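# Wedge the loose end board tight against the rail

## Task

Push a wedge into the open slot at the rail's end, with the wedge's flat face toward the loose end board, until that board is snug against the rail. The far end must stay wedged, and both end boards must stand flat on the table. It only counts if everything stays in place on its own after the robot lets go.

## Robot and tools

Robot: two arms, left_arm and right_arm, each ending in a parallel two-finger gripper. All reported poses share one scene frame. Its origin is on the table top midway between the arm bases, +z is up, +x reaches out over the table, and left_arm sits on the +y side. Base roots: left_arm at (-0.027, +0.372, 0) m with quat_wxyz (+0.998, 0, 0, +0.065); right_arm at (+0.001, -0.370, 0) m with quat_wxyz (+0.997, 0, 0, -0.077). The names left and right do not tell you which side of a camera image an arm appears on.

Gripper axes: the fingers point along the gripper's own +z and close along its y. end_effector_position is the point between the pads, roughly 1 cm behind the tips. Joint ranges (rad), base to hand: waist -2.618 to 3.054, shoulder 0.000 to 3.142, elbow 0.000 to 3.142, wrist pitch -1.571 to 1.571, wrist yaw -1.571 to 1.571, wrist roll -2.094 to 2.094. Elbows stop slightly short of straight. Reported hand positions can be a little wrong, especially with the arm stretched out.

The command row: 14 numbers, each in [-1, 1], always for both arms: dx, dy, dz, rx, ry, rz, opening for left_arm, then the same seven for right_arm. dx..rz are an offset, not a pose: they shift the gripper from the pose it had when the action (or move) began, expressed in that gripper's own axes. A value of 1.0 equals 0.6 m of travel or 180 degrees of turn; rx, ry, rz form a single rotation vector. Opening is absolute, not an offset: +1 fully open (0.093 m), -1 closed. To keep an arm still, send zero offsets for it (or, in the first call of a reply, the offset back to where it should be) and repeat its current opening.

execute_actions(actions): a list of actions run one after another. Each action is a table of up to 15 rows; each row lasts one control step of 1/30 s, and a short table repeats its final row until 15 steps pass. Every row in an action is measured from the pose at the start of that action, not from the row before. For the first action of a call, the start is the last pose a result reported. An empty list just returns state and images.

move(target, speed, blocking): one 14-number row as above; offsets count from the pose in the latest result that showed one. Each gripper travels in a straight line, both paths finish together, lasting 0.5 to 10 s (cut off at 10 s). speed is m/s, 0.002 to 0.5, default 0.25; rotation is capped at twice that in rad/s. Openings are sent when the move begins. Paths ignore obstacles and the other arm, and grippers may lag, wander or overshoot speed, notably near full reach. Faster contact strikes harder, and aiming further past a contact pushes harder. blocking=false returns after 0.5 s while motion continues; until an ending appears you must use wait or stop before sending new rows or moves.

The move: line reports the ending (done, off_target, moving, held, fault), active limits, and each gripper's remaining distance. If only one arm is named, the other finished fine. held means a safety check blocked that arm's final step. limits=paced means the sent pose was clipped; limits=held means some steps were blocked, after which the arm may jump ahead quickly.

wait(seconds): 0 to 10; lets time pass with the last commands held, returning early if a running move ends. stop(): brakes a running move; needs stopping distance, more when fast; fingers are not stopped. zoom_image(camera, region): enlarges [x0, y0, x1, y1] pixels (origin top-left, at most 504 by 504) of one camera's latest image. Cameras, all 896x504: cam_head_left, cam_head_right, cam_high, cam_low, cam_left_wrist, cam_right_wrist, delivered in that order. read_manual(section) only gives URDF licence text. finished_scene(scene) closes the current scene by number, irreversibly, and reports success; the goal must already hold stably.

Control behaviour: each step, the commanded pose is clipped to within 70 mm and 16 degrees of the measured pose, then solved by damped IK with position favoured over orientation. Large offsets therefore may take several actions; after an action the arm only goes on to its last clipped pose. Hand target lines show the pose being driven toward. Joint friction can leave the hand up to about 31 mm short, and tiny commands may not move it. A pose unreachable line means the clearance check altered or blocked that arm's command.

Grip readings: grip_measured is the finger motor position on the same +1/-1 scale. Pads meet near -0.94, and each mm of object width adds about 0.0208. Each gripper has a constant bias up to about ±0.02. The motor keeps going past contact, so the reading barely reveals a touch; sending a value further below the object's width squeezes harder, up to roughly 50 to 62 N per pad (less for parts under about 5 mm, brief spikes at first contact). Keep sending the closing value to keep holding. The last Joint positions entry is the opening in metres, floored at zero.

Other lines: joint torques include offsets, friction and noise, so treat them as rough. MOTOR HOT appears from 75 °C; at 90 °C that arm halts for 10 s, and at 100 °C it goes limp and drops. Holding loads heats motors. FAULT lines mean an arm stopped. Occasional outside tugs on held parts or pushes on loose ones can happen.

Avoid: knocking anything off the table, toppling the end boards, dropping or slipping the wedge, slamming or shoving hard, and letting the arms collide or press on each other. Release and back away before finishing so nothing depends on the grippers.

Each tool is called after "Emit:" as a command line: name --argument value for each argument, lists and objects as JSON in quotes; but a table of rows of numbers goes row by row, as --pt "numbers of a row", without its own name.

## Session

Emit:
execute_actions --actions '[]'

Scene clock: 0.00 s.
left_arm: end_effector_position=(+0.3921, +0.1214, +0.3273) grip_measured=+0.985 end_effector_quat_wxyz=(+0.703, +0.569, +0.410, -0.121) | right_arm: end_effector_position=(+0.2314, -0.3692, +0.3625) grip_measured=+0.996 end_effector_quat_wxyz=(-0.484, +0.535, -0.605, +0.336)
Joint positions: left_arm=[-0.411  1.645  1.188  0.481  0.838  0.757  0.092] | right_arm=[-0.092  0.657  1.121 -0.795 -0.345 -1.446  0.093]
Joint velocities: left_arm=[-0.002  0.017  0.002  0.066  0.007  0.051  0.001] | right_arm=[-0.017 -0.007  0.007  0.022 -0.051  0.022  0.001]
Joint torques (N m, as the arm reports them, + toward a larger angle): no reading
Motor temperatures (°C, as the motors report them): left_arm=[27 37 38 34 27 26] | right_arm=[28 30 39 37 29 29]
Hand target (left_arm): +0.392, +0.121, +0.327; +0.703, +0.569, +0.410, -0.121
Hand target (right_arm): +0.231, -0.369, +0.363; +0.484, -0.535, +0.605, -0.336

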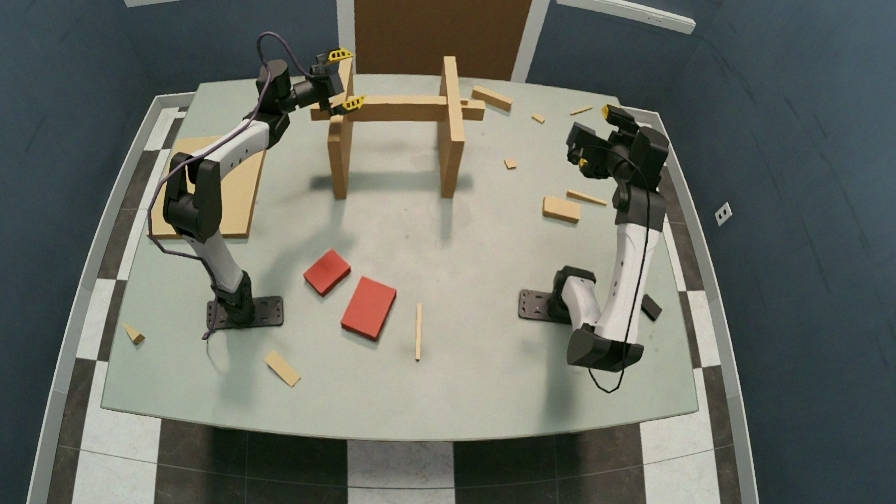

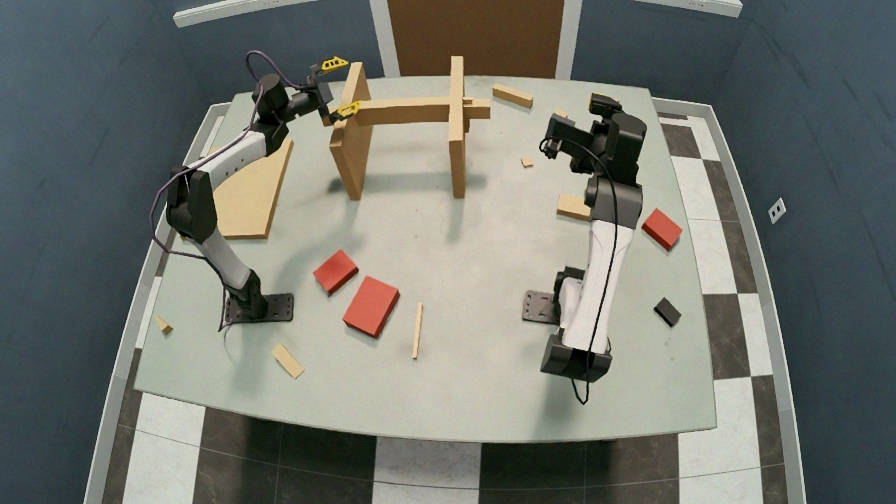

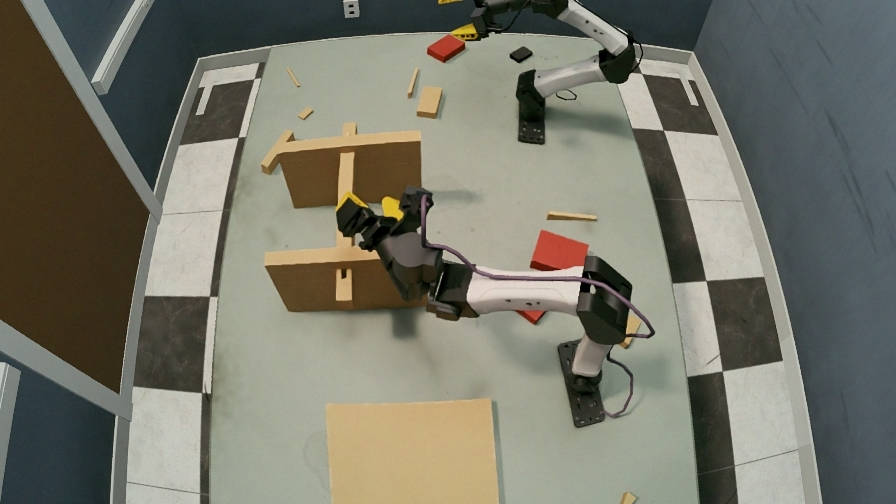

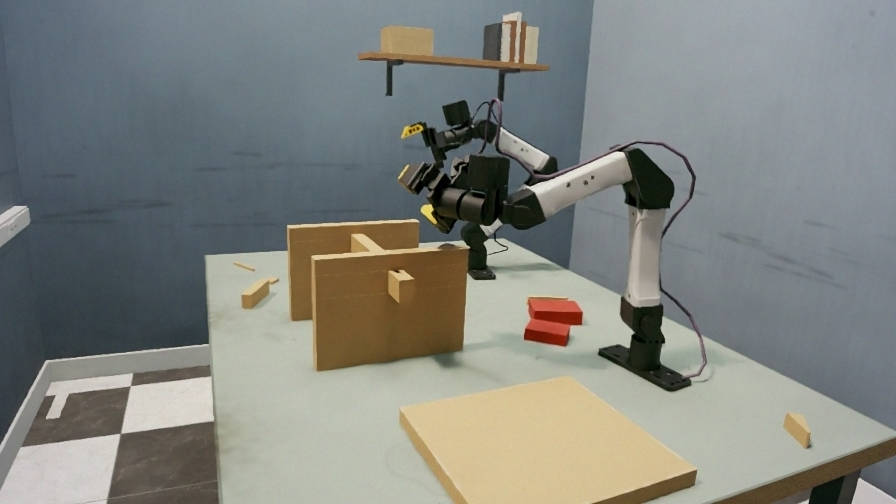

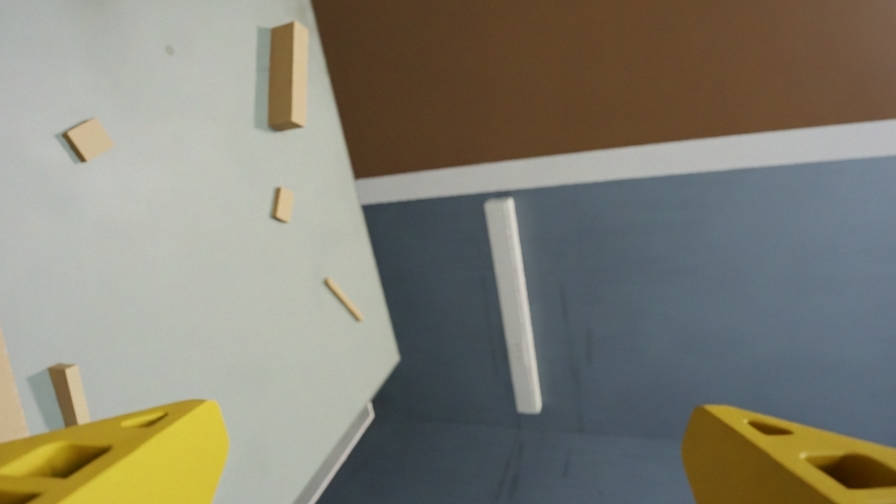

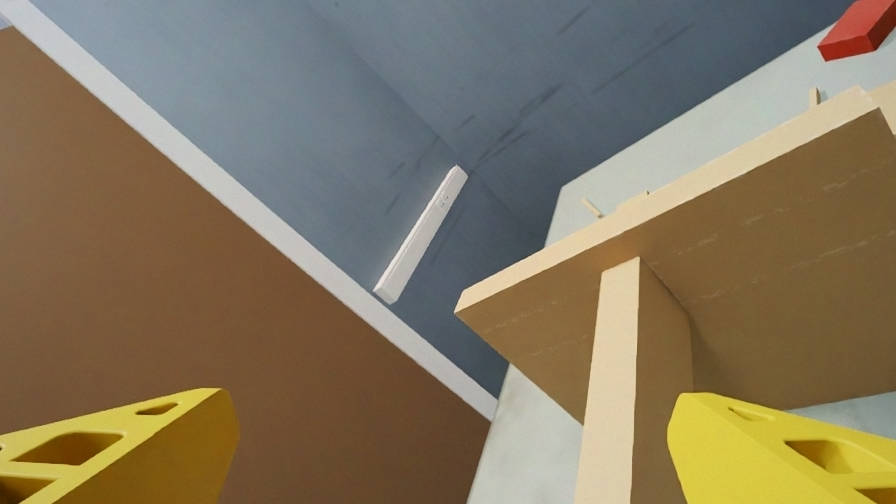

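Emit:
zoom_image --camera "cam_head_left" --region '[380, 290, 460, 370]'

Emit:
zoom_image --camera "cam_high" --region '[530, 195, 610, 235]'

Emit:
zoom_image --camera "cam_head_right" --region '[380, 290, 460, 370]'

Emit:
zoom_image --camera "cam_head_left" --region '[530, 170, 630, 235]'

Emit:
zoom_image --camera "cam_high" --region '[380, 55, 460, 125]'

Emit:
zoom_image --camera "cam_high" --region '[300, 230, 390, 320]'

Region (380, 290, 460, 370) of cam_head_left's 896x504 image, scaled by 6.300, with more detail than that image has.

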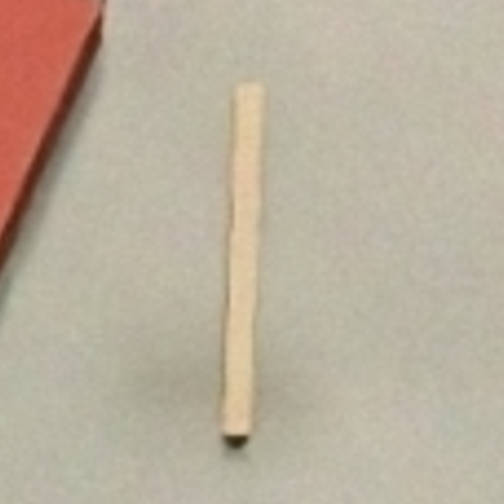

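Region (530, 195, 610, 235) of cam_high's 896x504 image, scaled by 6.300, with more detail than that image has.

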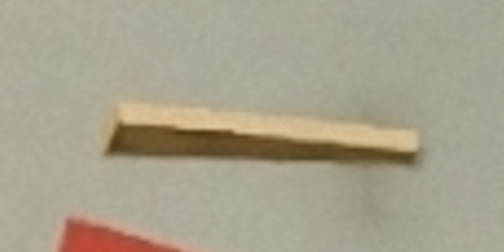

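Region (380, 290, 460, 370) of cam_head_right's 896x504 image, scaled by 6.300, with more detail than that image has.

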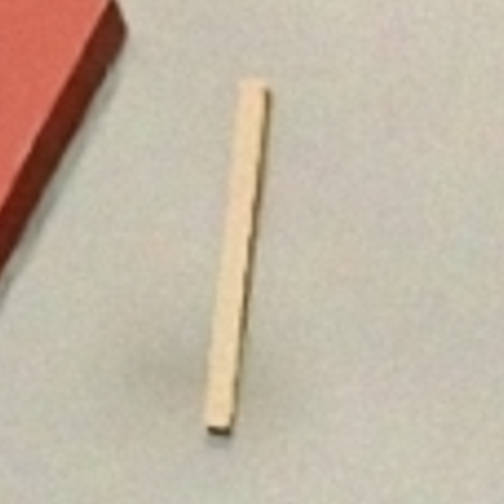

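Region (530, 170, 630, 235) of cam_head_left's 896x504 image, scaled by 5.040, with more detail than that image has; it fills the top 328 rows of this view, and the rest is white.

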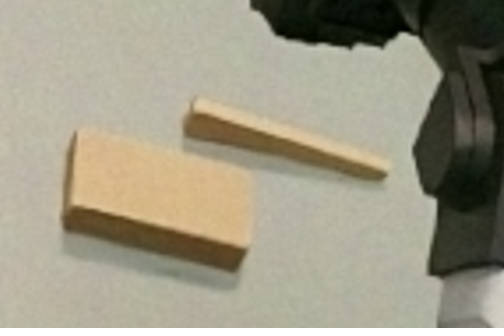

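Region (380, 55, 460, 125) of cam_high's 896x504 image, scaled by 6.300, with more detail than that image has; it fills the top 441 rows of this view, and the rest is white.

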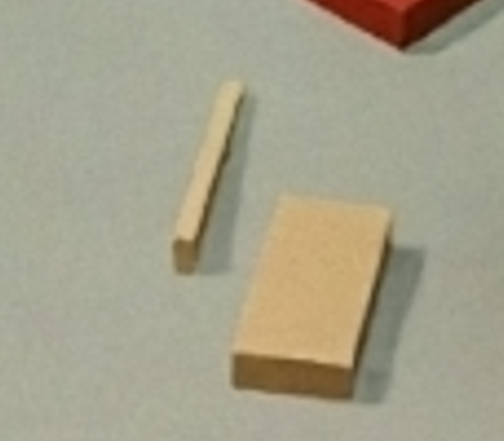

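Region (300, 230, 390, 320) of cam_high's 896x504 image, scaled by 5.600, with more detail than that image has.

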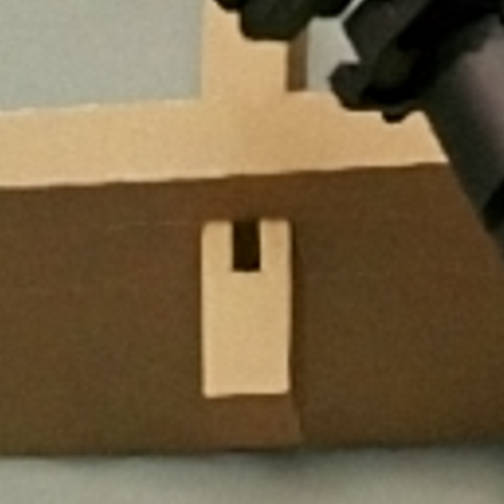

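Emit:
zoom_image --camera "cam_right_wrist" --region '[440, 200, 720, 504]'

Emit:
zoom_image --camera "cam_right_wrist" --region '[696, 60, 896, 260]'

Emit:
zoom_image --camera "cam_head_left" --region '[300, 50, 500, 210]'

Emit:
zoom_image --camera "cam_low" --region '[360, 240, 440, 320]'

Region (440, 200, 720, 504) of cam_right_wrist's 896x504 image, scaled by 1.658, with more detail than that image has; it fills the left 464 columns of this view, and the rest is white.

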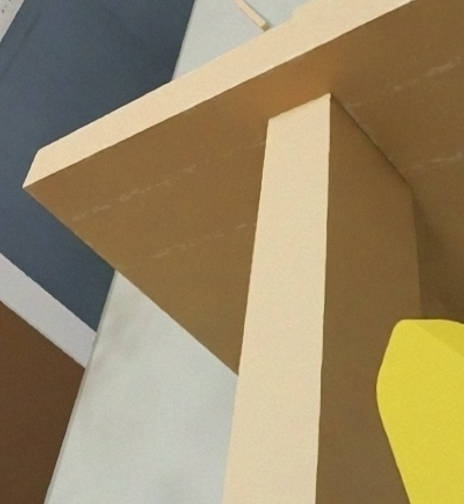

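Region (696, 60, 896, 260) of cam_right_wrist's 896x504 image, scaled by 2.520, with more detail than that image has.

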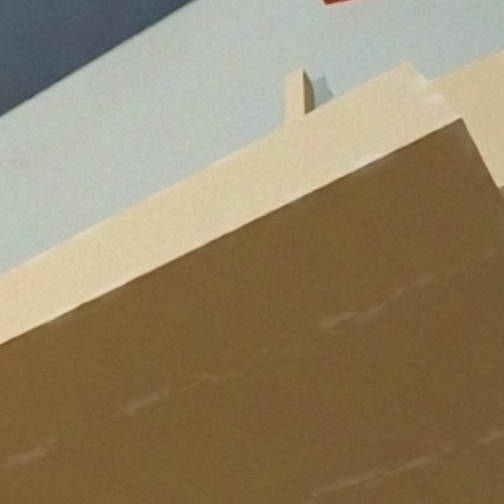

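Region (300, 50, 500, 210) of cam_head_left's 896x504 image, scaled by 2.520, with more detail than that image has; it fills the top 403 rows of this view, and the rest is white.

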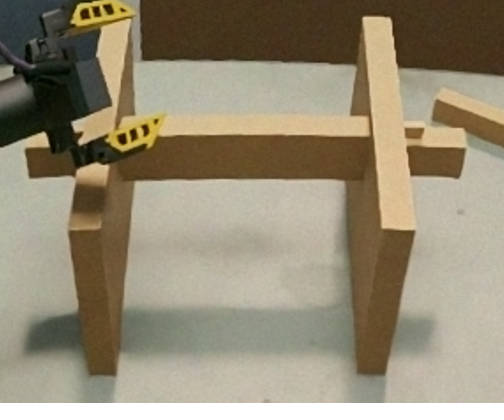

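Region (360, 240, 440, 320) of cam_low's 896x504 image, scaled by 6.300, with more detail than that image has.

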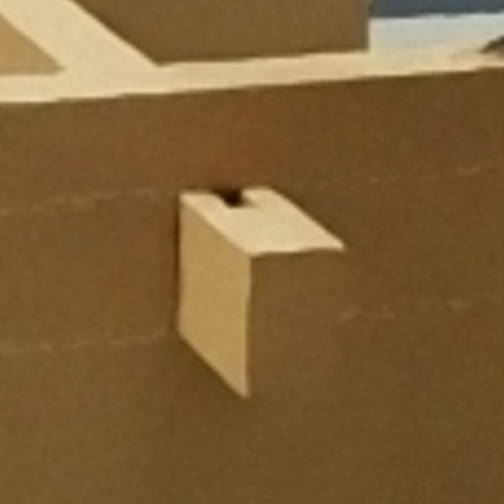

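Emit:
execute_actions --actions '[]'

Scene clock: 120.00 s.
left_arm: end_effector_position=(+0.3921, +0.1214, +0.3273) grip_measured=+0.985 end_effector_quat_wxyz=(+0.703, +0.569, +0.410, -0.121) | right_arm: end_effector_position=(+0.2314, -0.3692, +0.3625) grip_measured=+0.996 end_effector_quat_wxyz=(-0.484, +0.535, -0.605, +0.336)
Joint positions: left_arm=[-0.411  1.645  1.188  0.481  0.838  0.757  0.092] | right_arm=[-0.092  0.657  1.121 -0.795 -0.345 -1.446  0.093]
Joint velocities: left_arm=[-0.012 -0.007  0.007 -0.022  0.022 -0.007 -0.   ] | right_arm=[ 0.007  0.017  0.002 -0.051 -0.022  0.066 -0.   ]
Joint torques (N m, as the arm reports them, + toward a larger angle): left_arm=[ 0.34 -7.86  8.02  1.78  0.01  0.03] | right_arm=[0.4  0.77 5.83 1.79 0.07 0.21]
Motor temperatures (°C, as the motors report them): left_arm=[27 47 46 41 27 26] | right_arm=[28 29 43 47 29 29]
Hand target (left_arm): +0.392, +0.121, +0.327; +0.703, +0.569, +0.410, -0.121
Hand target (right_arm): +0.231, -0.369, +0.363; +0.484, -0.535, +0.605, -0.336

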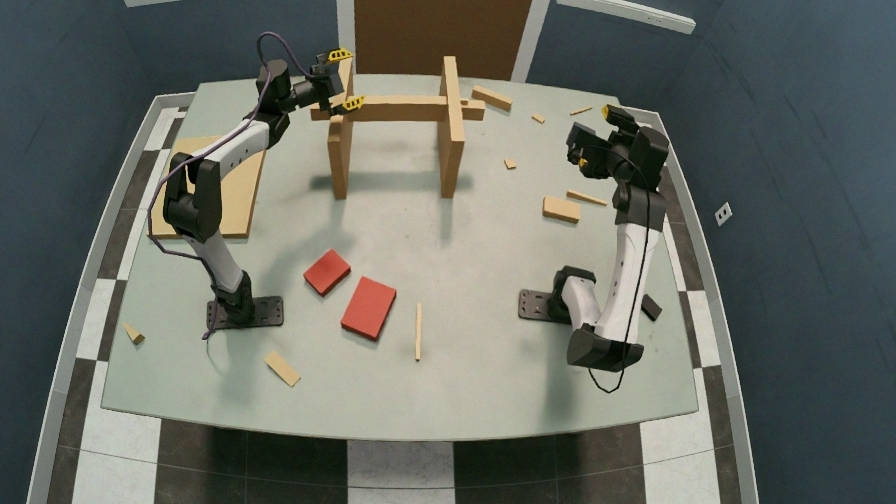

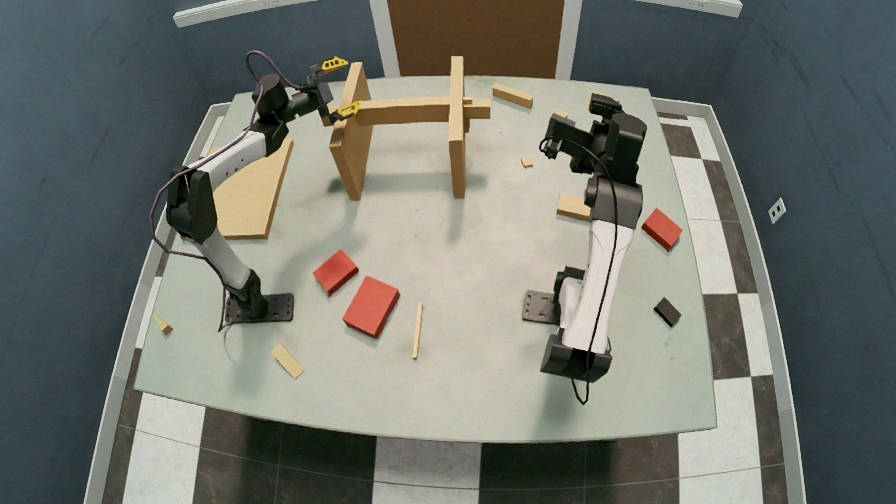

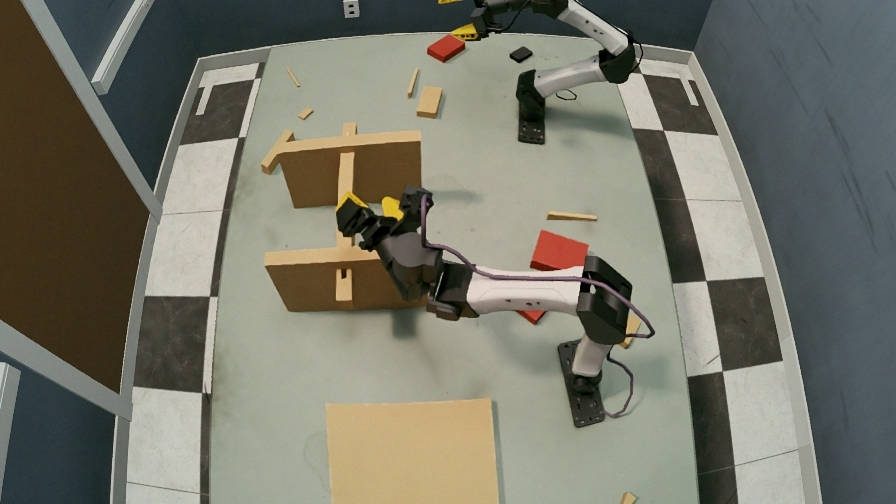

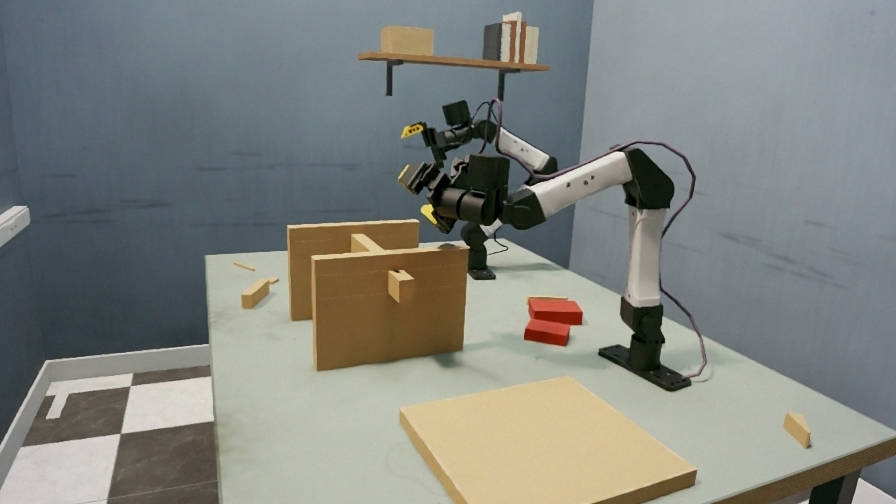

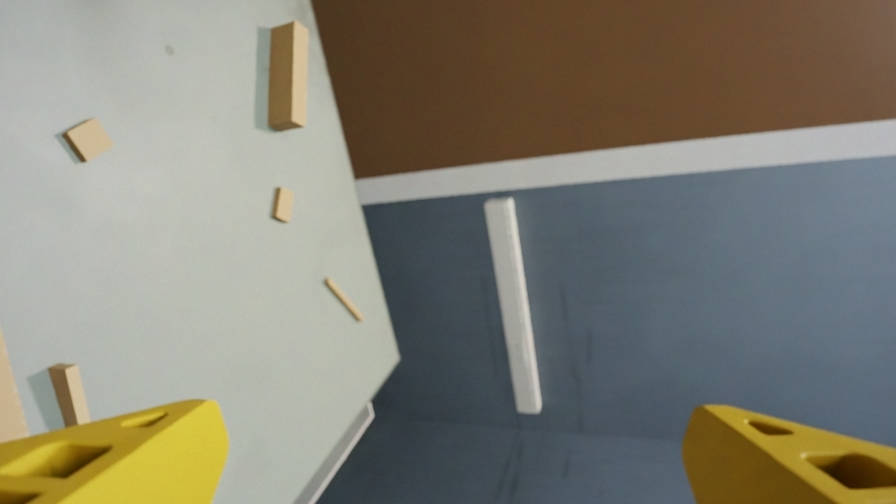

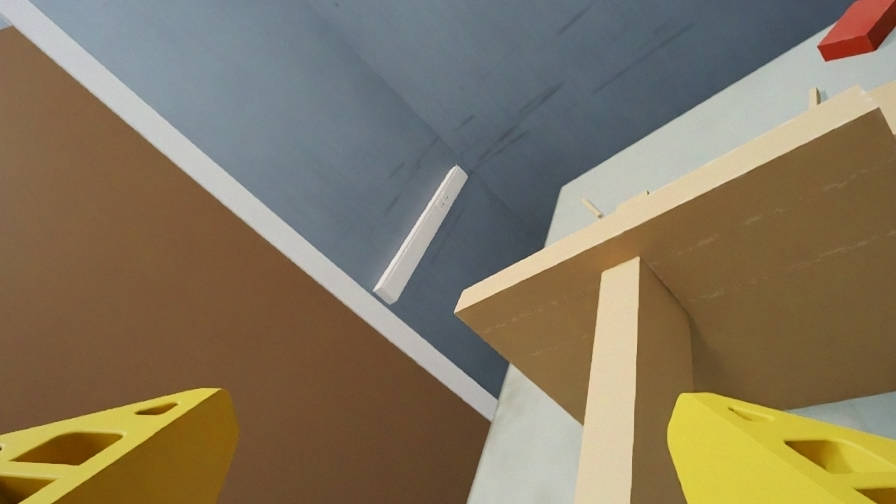

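Emit:
zoom_image --camera "cam_high" --region '[500, 170, 660, 260]'

Emit:
zoom_image --camera "cam_head_left" --region '[340, 280, 500, 370]'

Emit:
zoom_image --camera "cam_head_right" --region '[340, 280, 500, 370]'

Region (500, 170, 660, 260) of cam_high's 896x504 image, scaled by 3.150, with more detail than that image has; it fills the top 284 rows of this view, and the rest is white.

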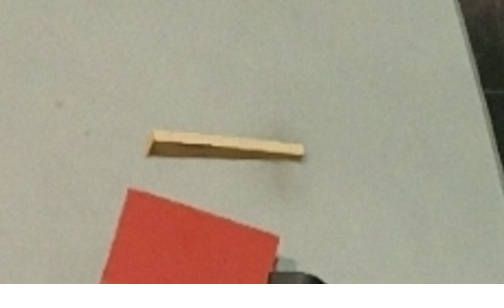

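Region (340, 280, 500, 370) of cam_head_left's 896x504 image, scaled by 3.150, with more detail than that image has; it fills the top 284 rows of this view, and the rest is white.

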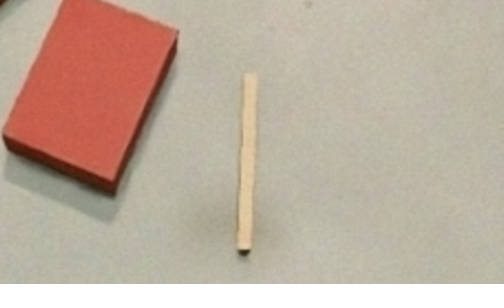

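Region (340, 280, 500, 370) of cam_head_right's 896x504 image, scaled by 3.150, with more detail than that image has; it fills the top 284 rows of this view, and the rest is white.

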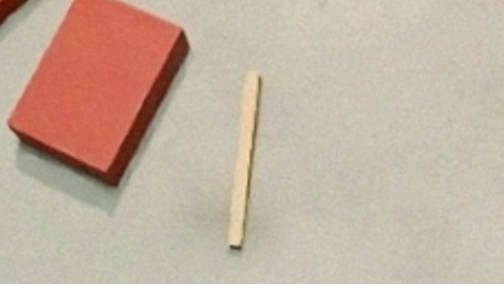

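Emit:
zoom_image --camera "cam_high" --region '[540, 200, 604, 236]'

Emit:
zoom_image --camera "cam_low" --region '[515, 280, 595, 325]'

Emit:
zoom_image --camera "cam_head_left" --region '[540, 175, 620, 220]'

Region (540, 200, 604, 236) of cam_high's 896x504 image, scaled by 7.875, with more detail than that image has; it fills the top 284 rows of this view, and the rest is white.

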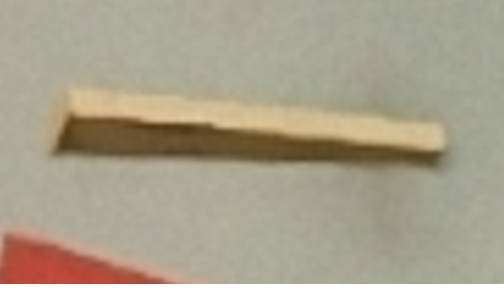

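Region (515, 280, 595, 325) of cam_low's 896x504 image, scaled by 6.300, with more detail than that image has; it fills the top 284 rows of this view, and the rest is white.

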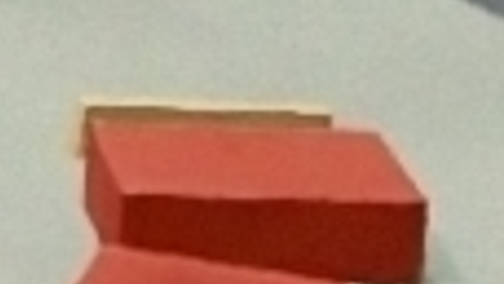

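Region (540, 175, 620, 220) of cam_head_left's 896x504 image, scaled by 6.300, with more detail than that image has; it fills the top 284 rows of this view, and the rest is white.

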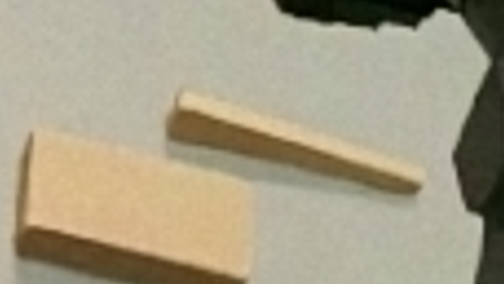

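Emit:
zoom_image --camera "cam_high" --region '[520, 205, 616, 285]'

Region (520, 205, 616, 285) of cam_high's 896x504 image, scaled by 5.250, with more detail than that image has.

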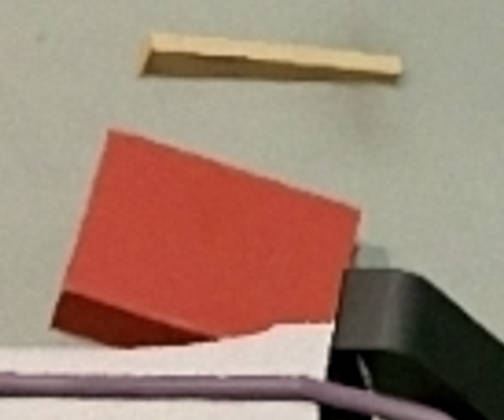

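Emit:
move --target '[-0.2348, -0.7790, -0.0770, -0.0465, 0.6207, -0.4826, 1.0, 0, 0, 0, 0, 0, 0, 1.0]' --speed 0.4

Scene clock: 227.97 s.
left_arm: end_effector_position=(-0.0045, -0.0280, +0.0946) grip_measured=+0.986 end_effector_quat_wxyz=(-0.111, -0.005, +0.994, +0.009) | right_arm: end_effector_position=(+0.2314, -0.3692, +0.3625) grip_measured=+0.996 end_effector_quat_wxyz=(-0.484, +0.535, -0.605, +0.336)
Joint positions: left_arm=[-1.554  2.126  1.865 -1.361  0.217 -1.428  0.093] | right_arm=[-0.092  0.657  1.121 -0.795 -0.345 -1.446  0.093]
Joint velocities: left_arm=[-0.012 -0.002  0.007 -0.007  0.022 -0.007  0.001] | right_arm=[ 0.012 -0.002 -0.002 -0.007 -0.022  0.007  0.001]
Joint torques (N m, as the arm reports them, + toward a larger angle): left_arm=[ -0.43 -10.49   8.68   0.08   0.13  -0.07] | right_arm=[0.41 0.76 5.83 1.79 0.06 0.21]
Motor temperatures (°C, as the motors report them): left_arm=[27 49 48 43 27 26] | right_arm=[28 29 43 50 29 29]
Hand target (left_arm): -0.009, -0.032, +0.100; -0.114, -0.005, +0.993, +0.005
Hand target (right_arm): +0.231, -0.369, +0.363; +0.484, -0.535, +0.605, -0.336
Off the commanded pose (left_arm): 0.012 m, 1 deg.
Off the commanded pose (right_arm): 0.000 m, 0 deg.
move: off_target (left_arm)

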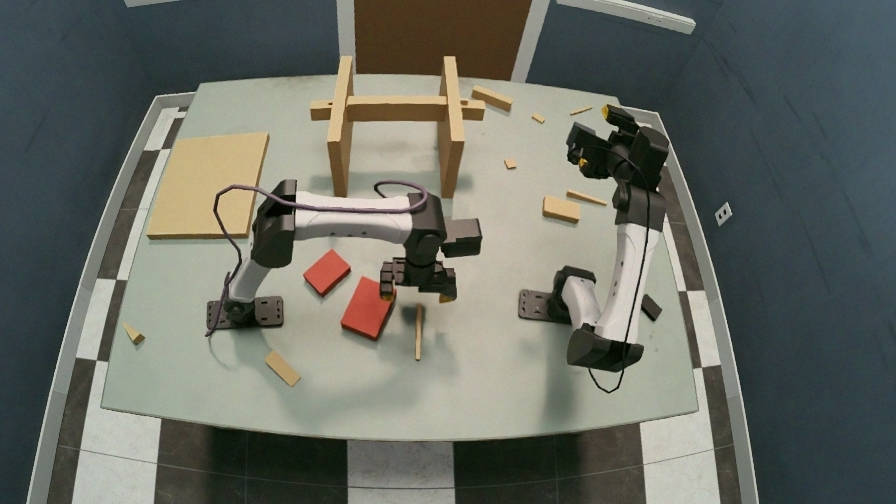

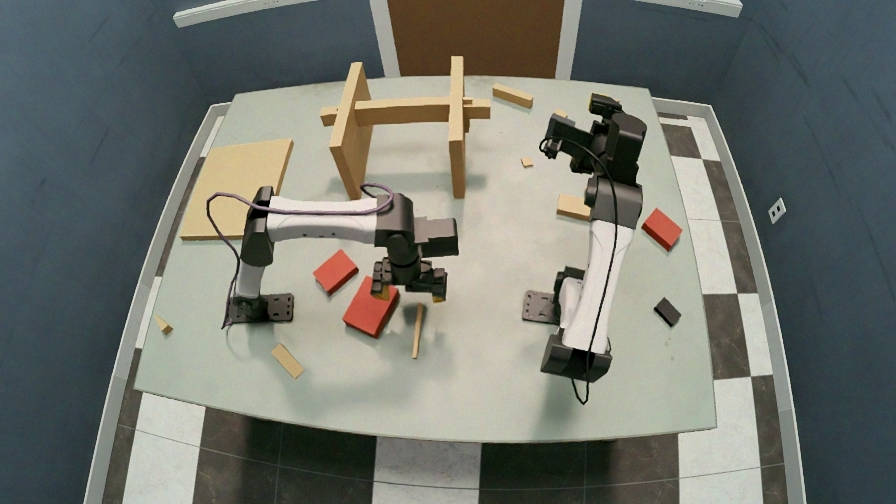

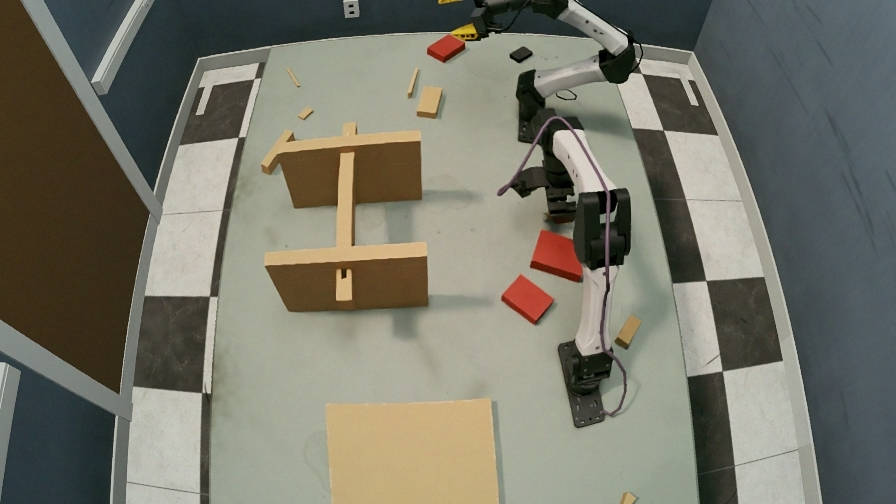

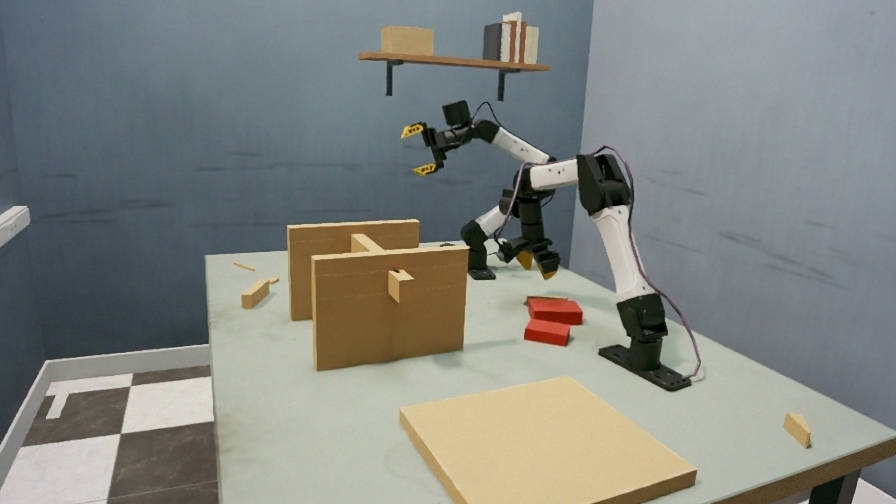

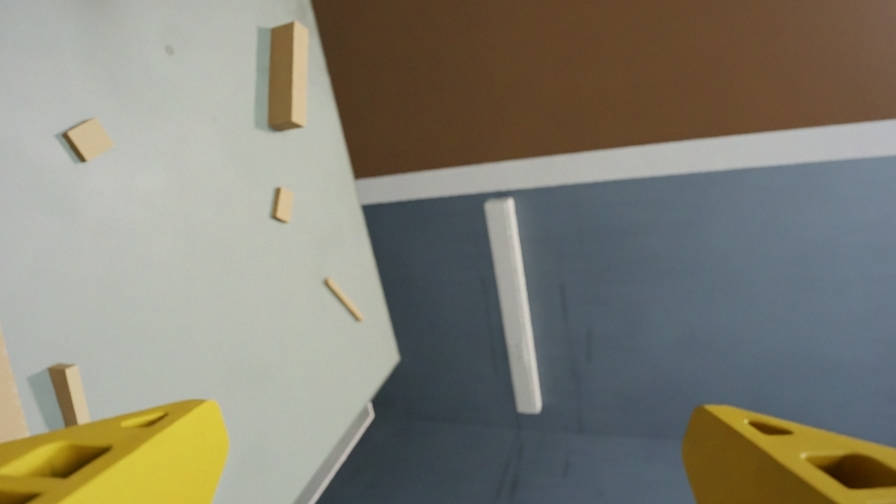

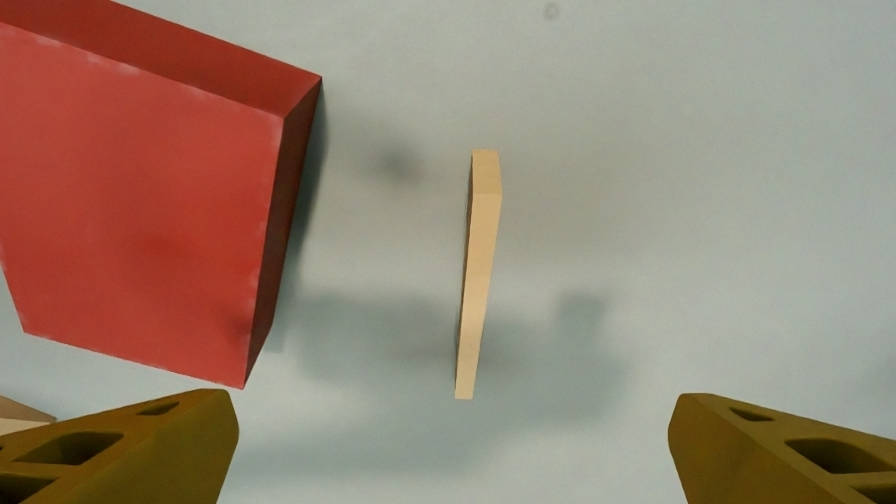

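Emit:
zoom_image --camera "cam_right_wrist" --region '[430, 130, 550, 250]'

Emit:
zoom_image --camera "cam_right_wrist" --region '[410, 310, 530, 430]'

Region (430, 130, 550, 250) of cam_right_wrist's 896x504 image, scaled by 4.200, with more detail than that image has.

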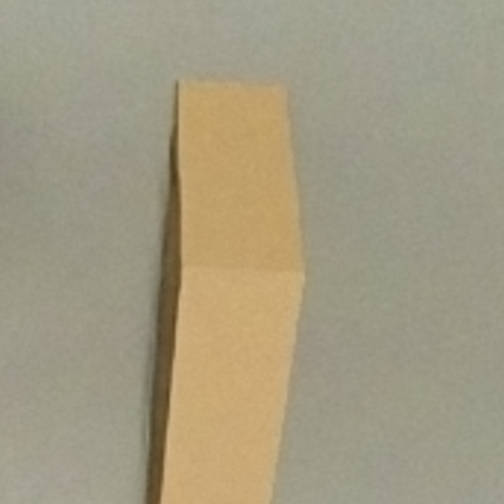

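Region (410, 310, 530, 430) of cam_right_wrist's 896x504 image, scaled by 4.200, with more detail than that image has.

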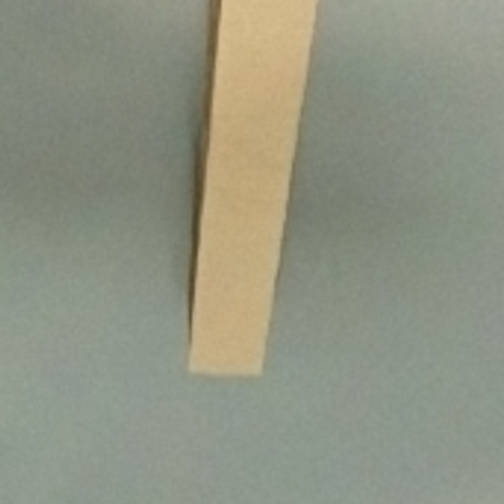

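Emit:
move --target '[-0.0157, -0.0147, 0.1110, 0, 0, 0.015, -0.32, 0, 0, 0, 0, 0, 0, 1.0]' --speed 0.1

Scene clock: 265.37 s.
left_arm: end_effector_position=(-0.0036, -0.0359, +0.0322) grip_measured=-0.318 end_effector_quat_wxyz=(-0.112, +0.008, +0.994, +0.006) | right_arm: end_effector_position=(+0.2314, -0.3692, +0.3625) grip_measured=+0.996 end_effector_quat_wxyz=(-0.484, +0.535, -0.605, +0.336)
Joint positions: left_arm=[-1.554  2.19   1.717 -1.146  0.219 -1.402  0.03 ] | right_arm=[-0.092  0.657  1.121 -0.795 -0.345 -1.446  0.093]
Joint velocities: left_arm=[ 0.002  0.002 -0.012 -0.007 -0.007 -0.022 -0.001] | right_arm=[ 0.007  0.002 -0.022 -0.007 -0.066 -0.022 -0.   ]
Joint torques (N m, as the arm reports them, + toward a larger angle): left_arm=[ -0.67 -10.74   5.52   0.34   0.05   0.16] | right_arm=[0.42 0.78 5.82 1.78 0.07 0.21]
Motor temperatures (°C, as the motors report them): left_arm=[27 55 49 38 27 26] | right_arm=[28 29 43 51 29 29]
Hand target (left_arm): -0.009, -0.036, +0.028; -0.111, +0.018, +0.994, +0.007
Hand target (right_arm): +0.231, -0.369, +0.363; +0.484, -0.535, +0.605, -0.336
Off the commanded pose (left_arm): 0.008 m, 1 deg.
Off the commanded pose (right_arm): 0.000 m, 0 deg.
move: done

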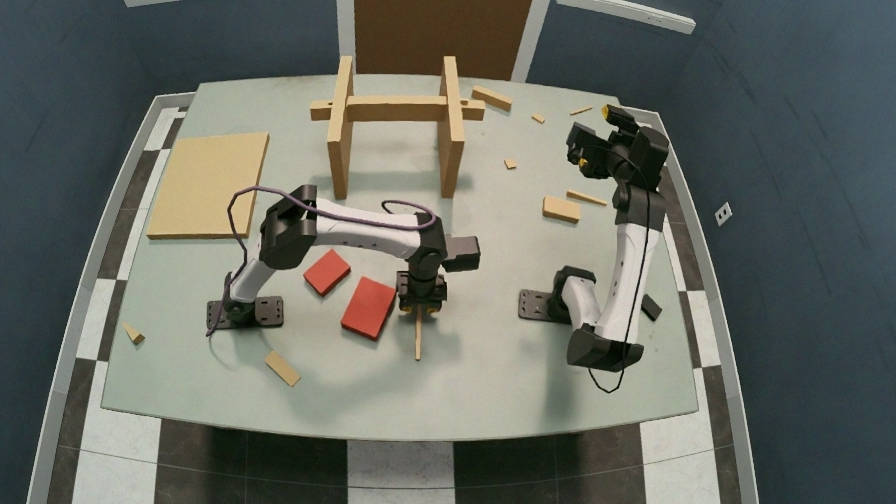

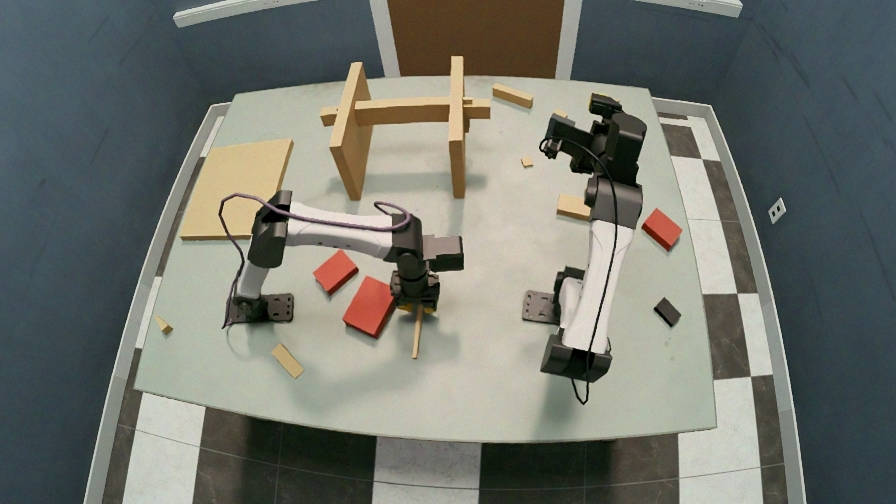

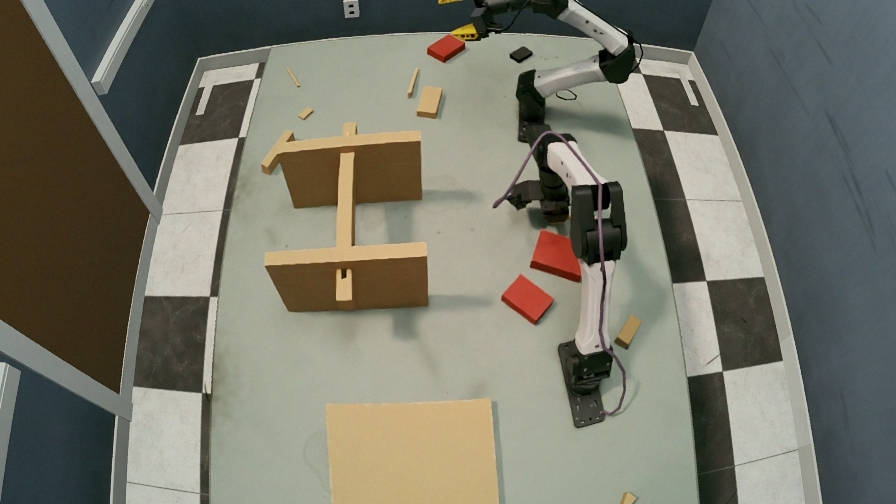

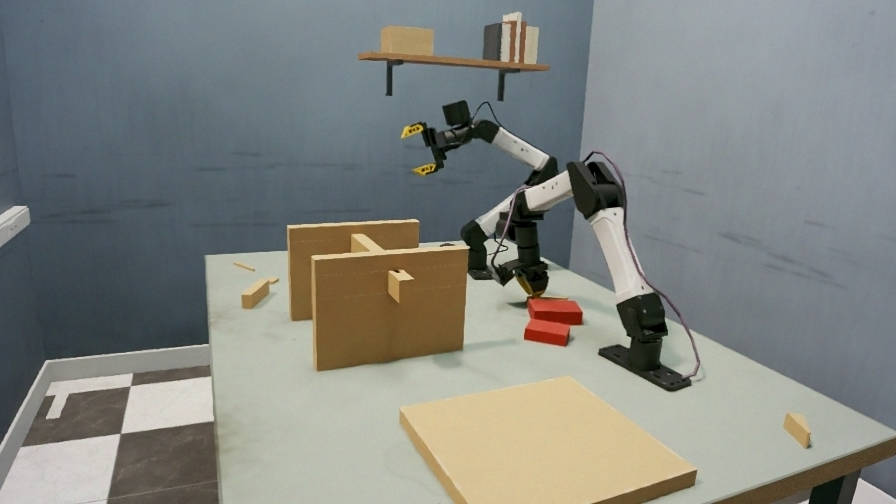

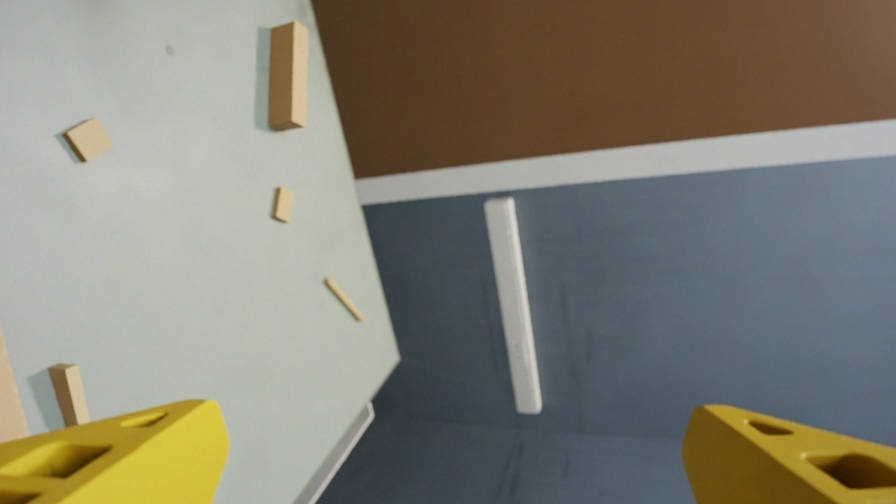

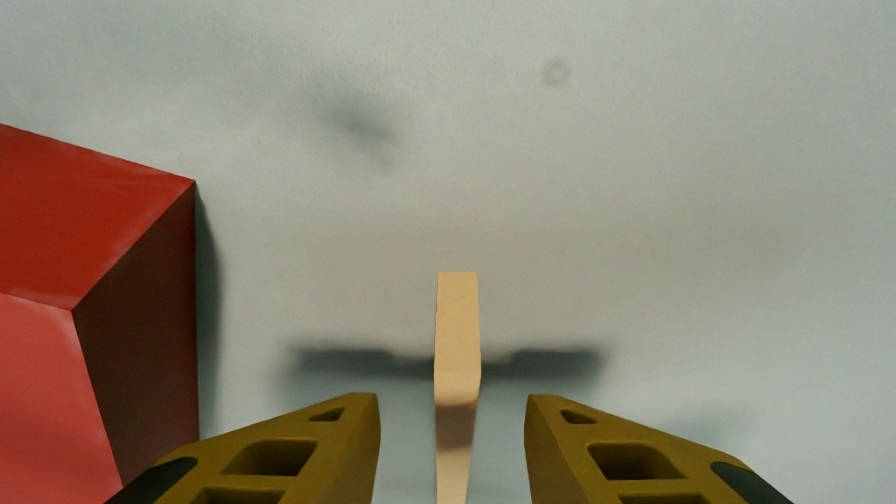

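Emit:
zoom_image --camera "cam_right_wrist" --region '[390, 255, 530, 395]'

Emit:
zoom_image --camera "cam_right_wrist" --region '[340, 364, 580, 504]'

Region (390, 255, 530, 395) of cam_right_wrist's 896x504 image, scaled by 3.600, with more detail than that image has.

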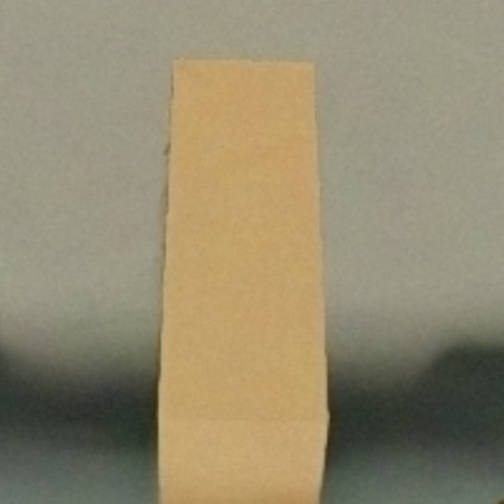

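Region (340, 364, 580, 504) of cam_right_wrist's 896x504 image, scaled by 2.100, with more detail than that image has; it fills the top 294 rows of this view, and the rest is white.

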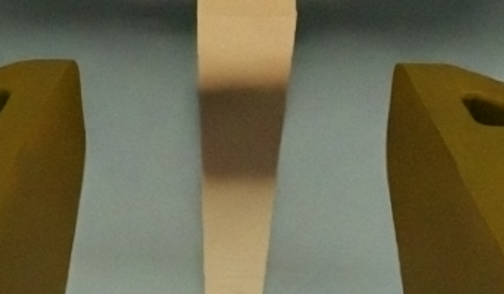

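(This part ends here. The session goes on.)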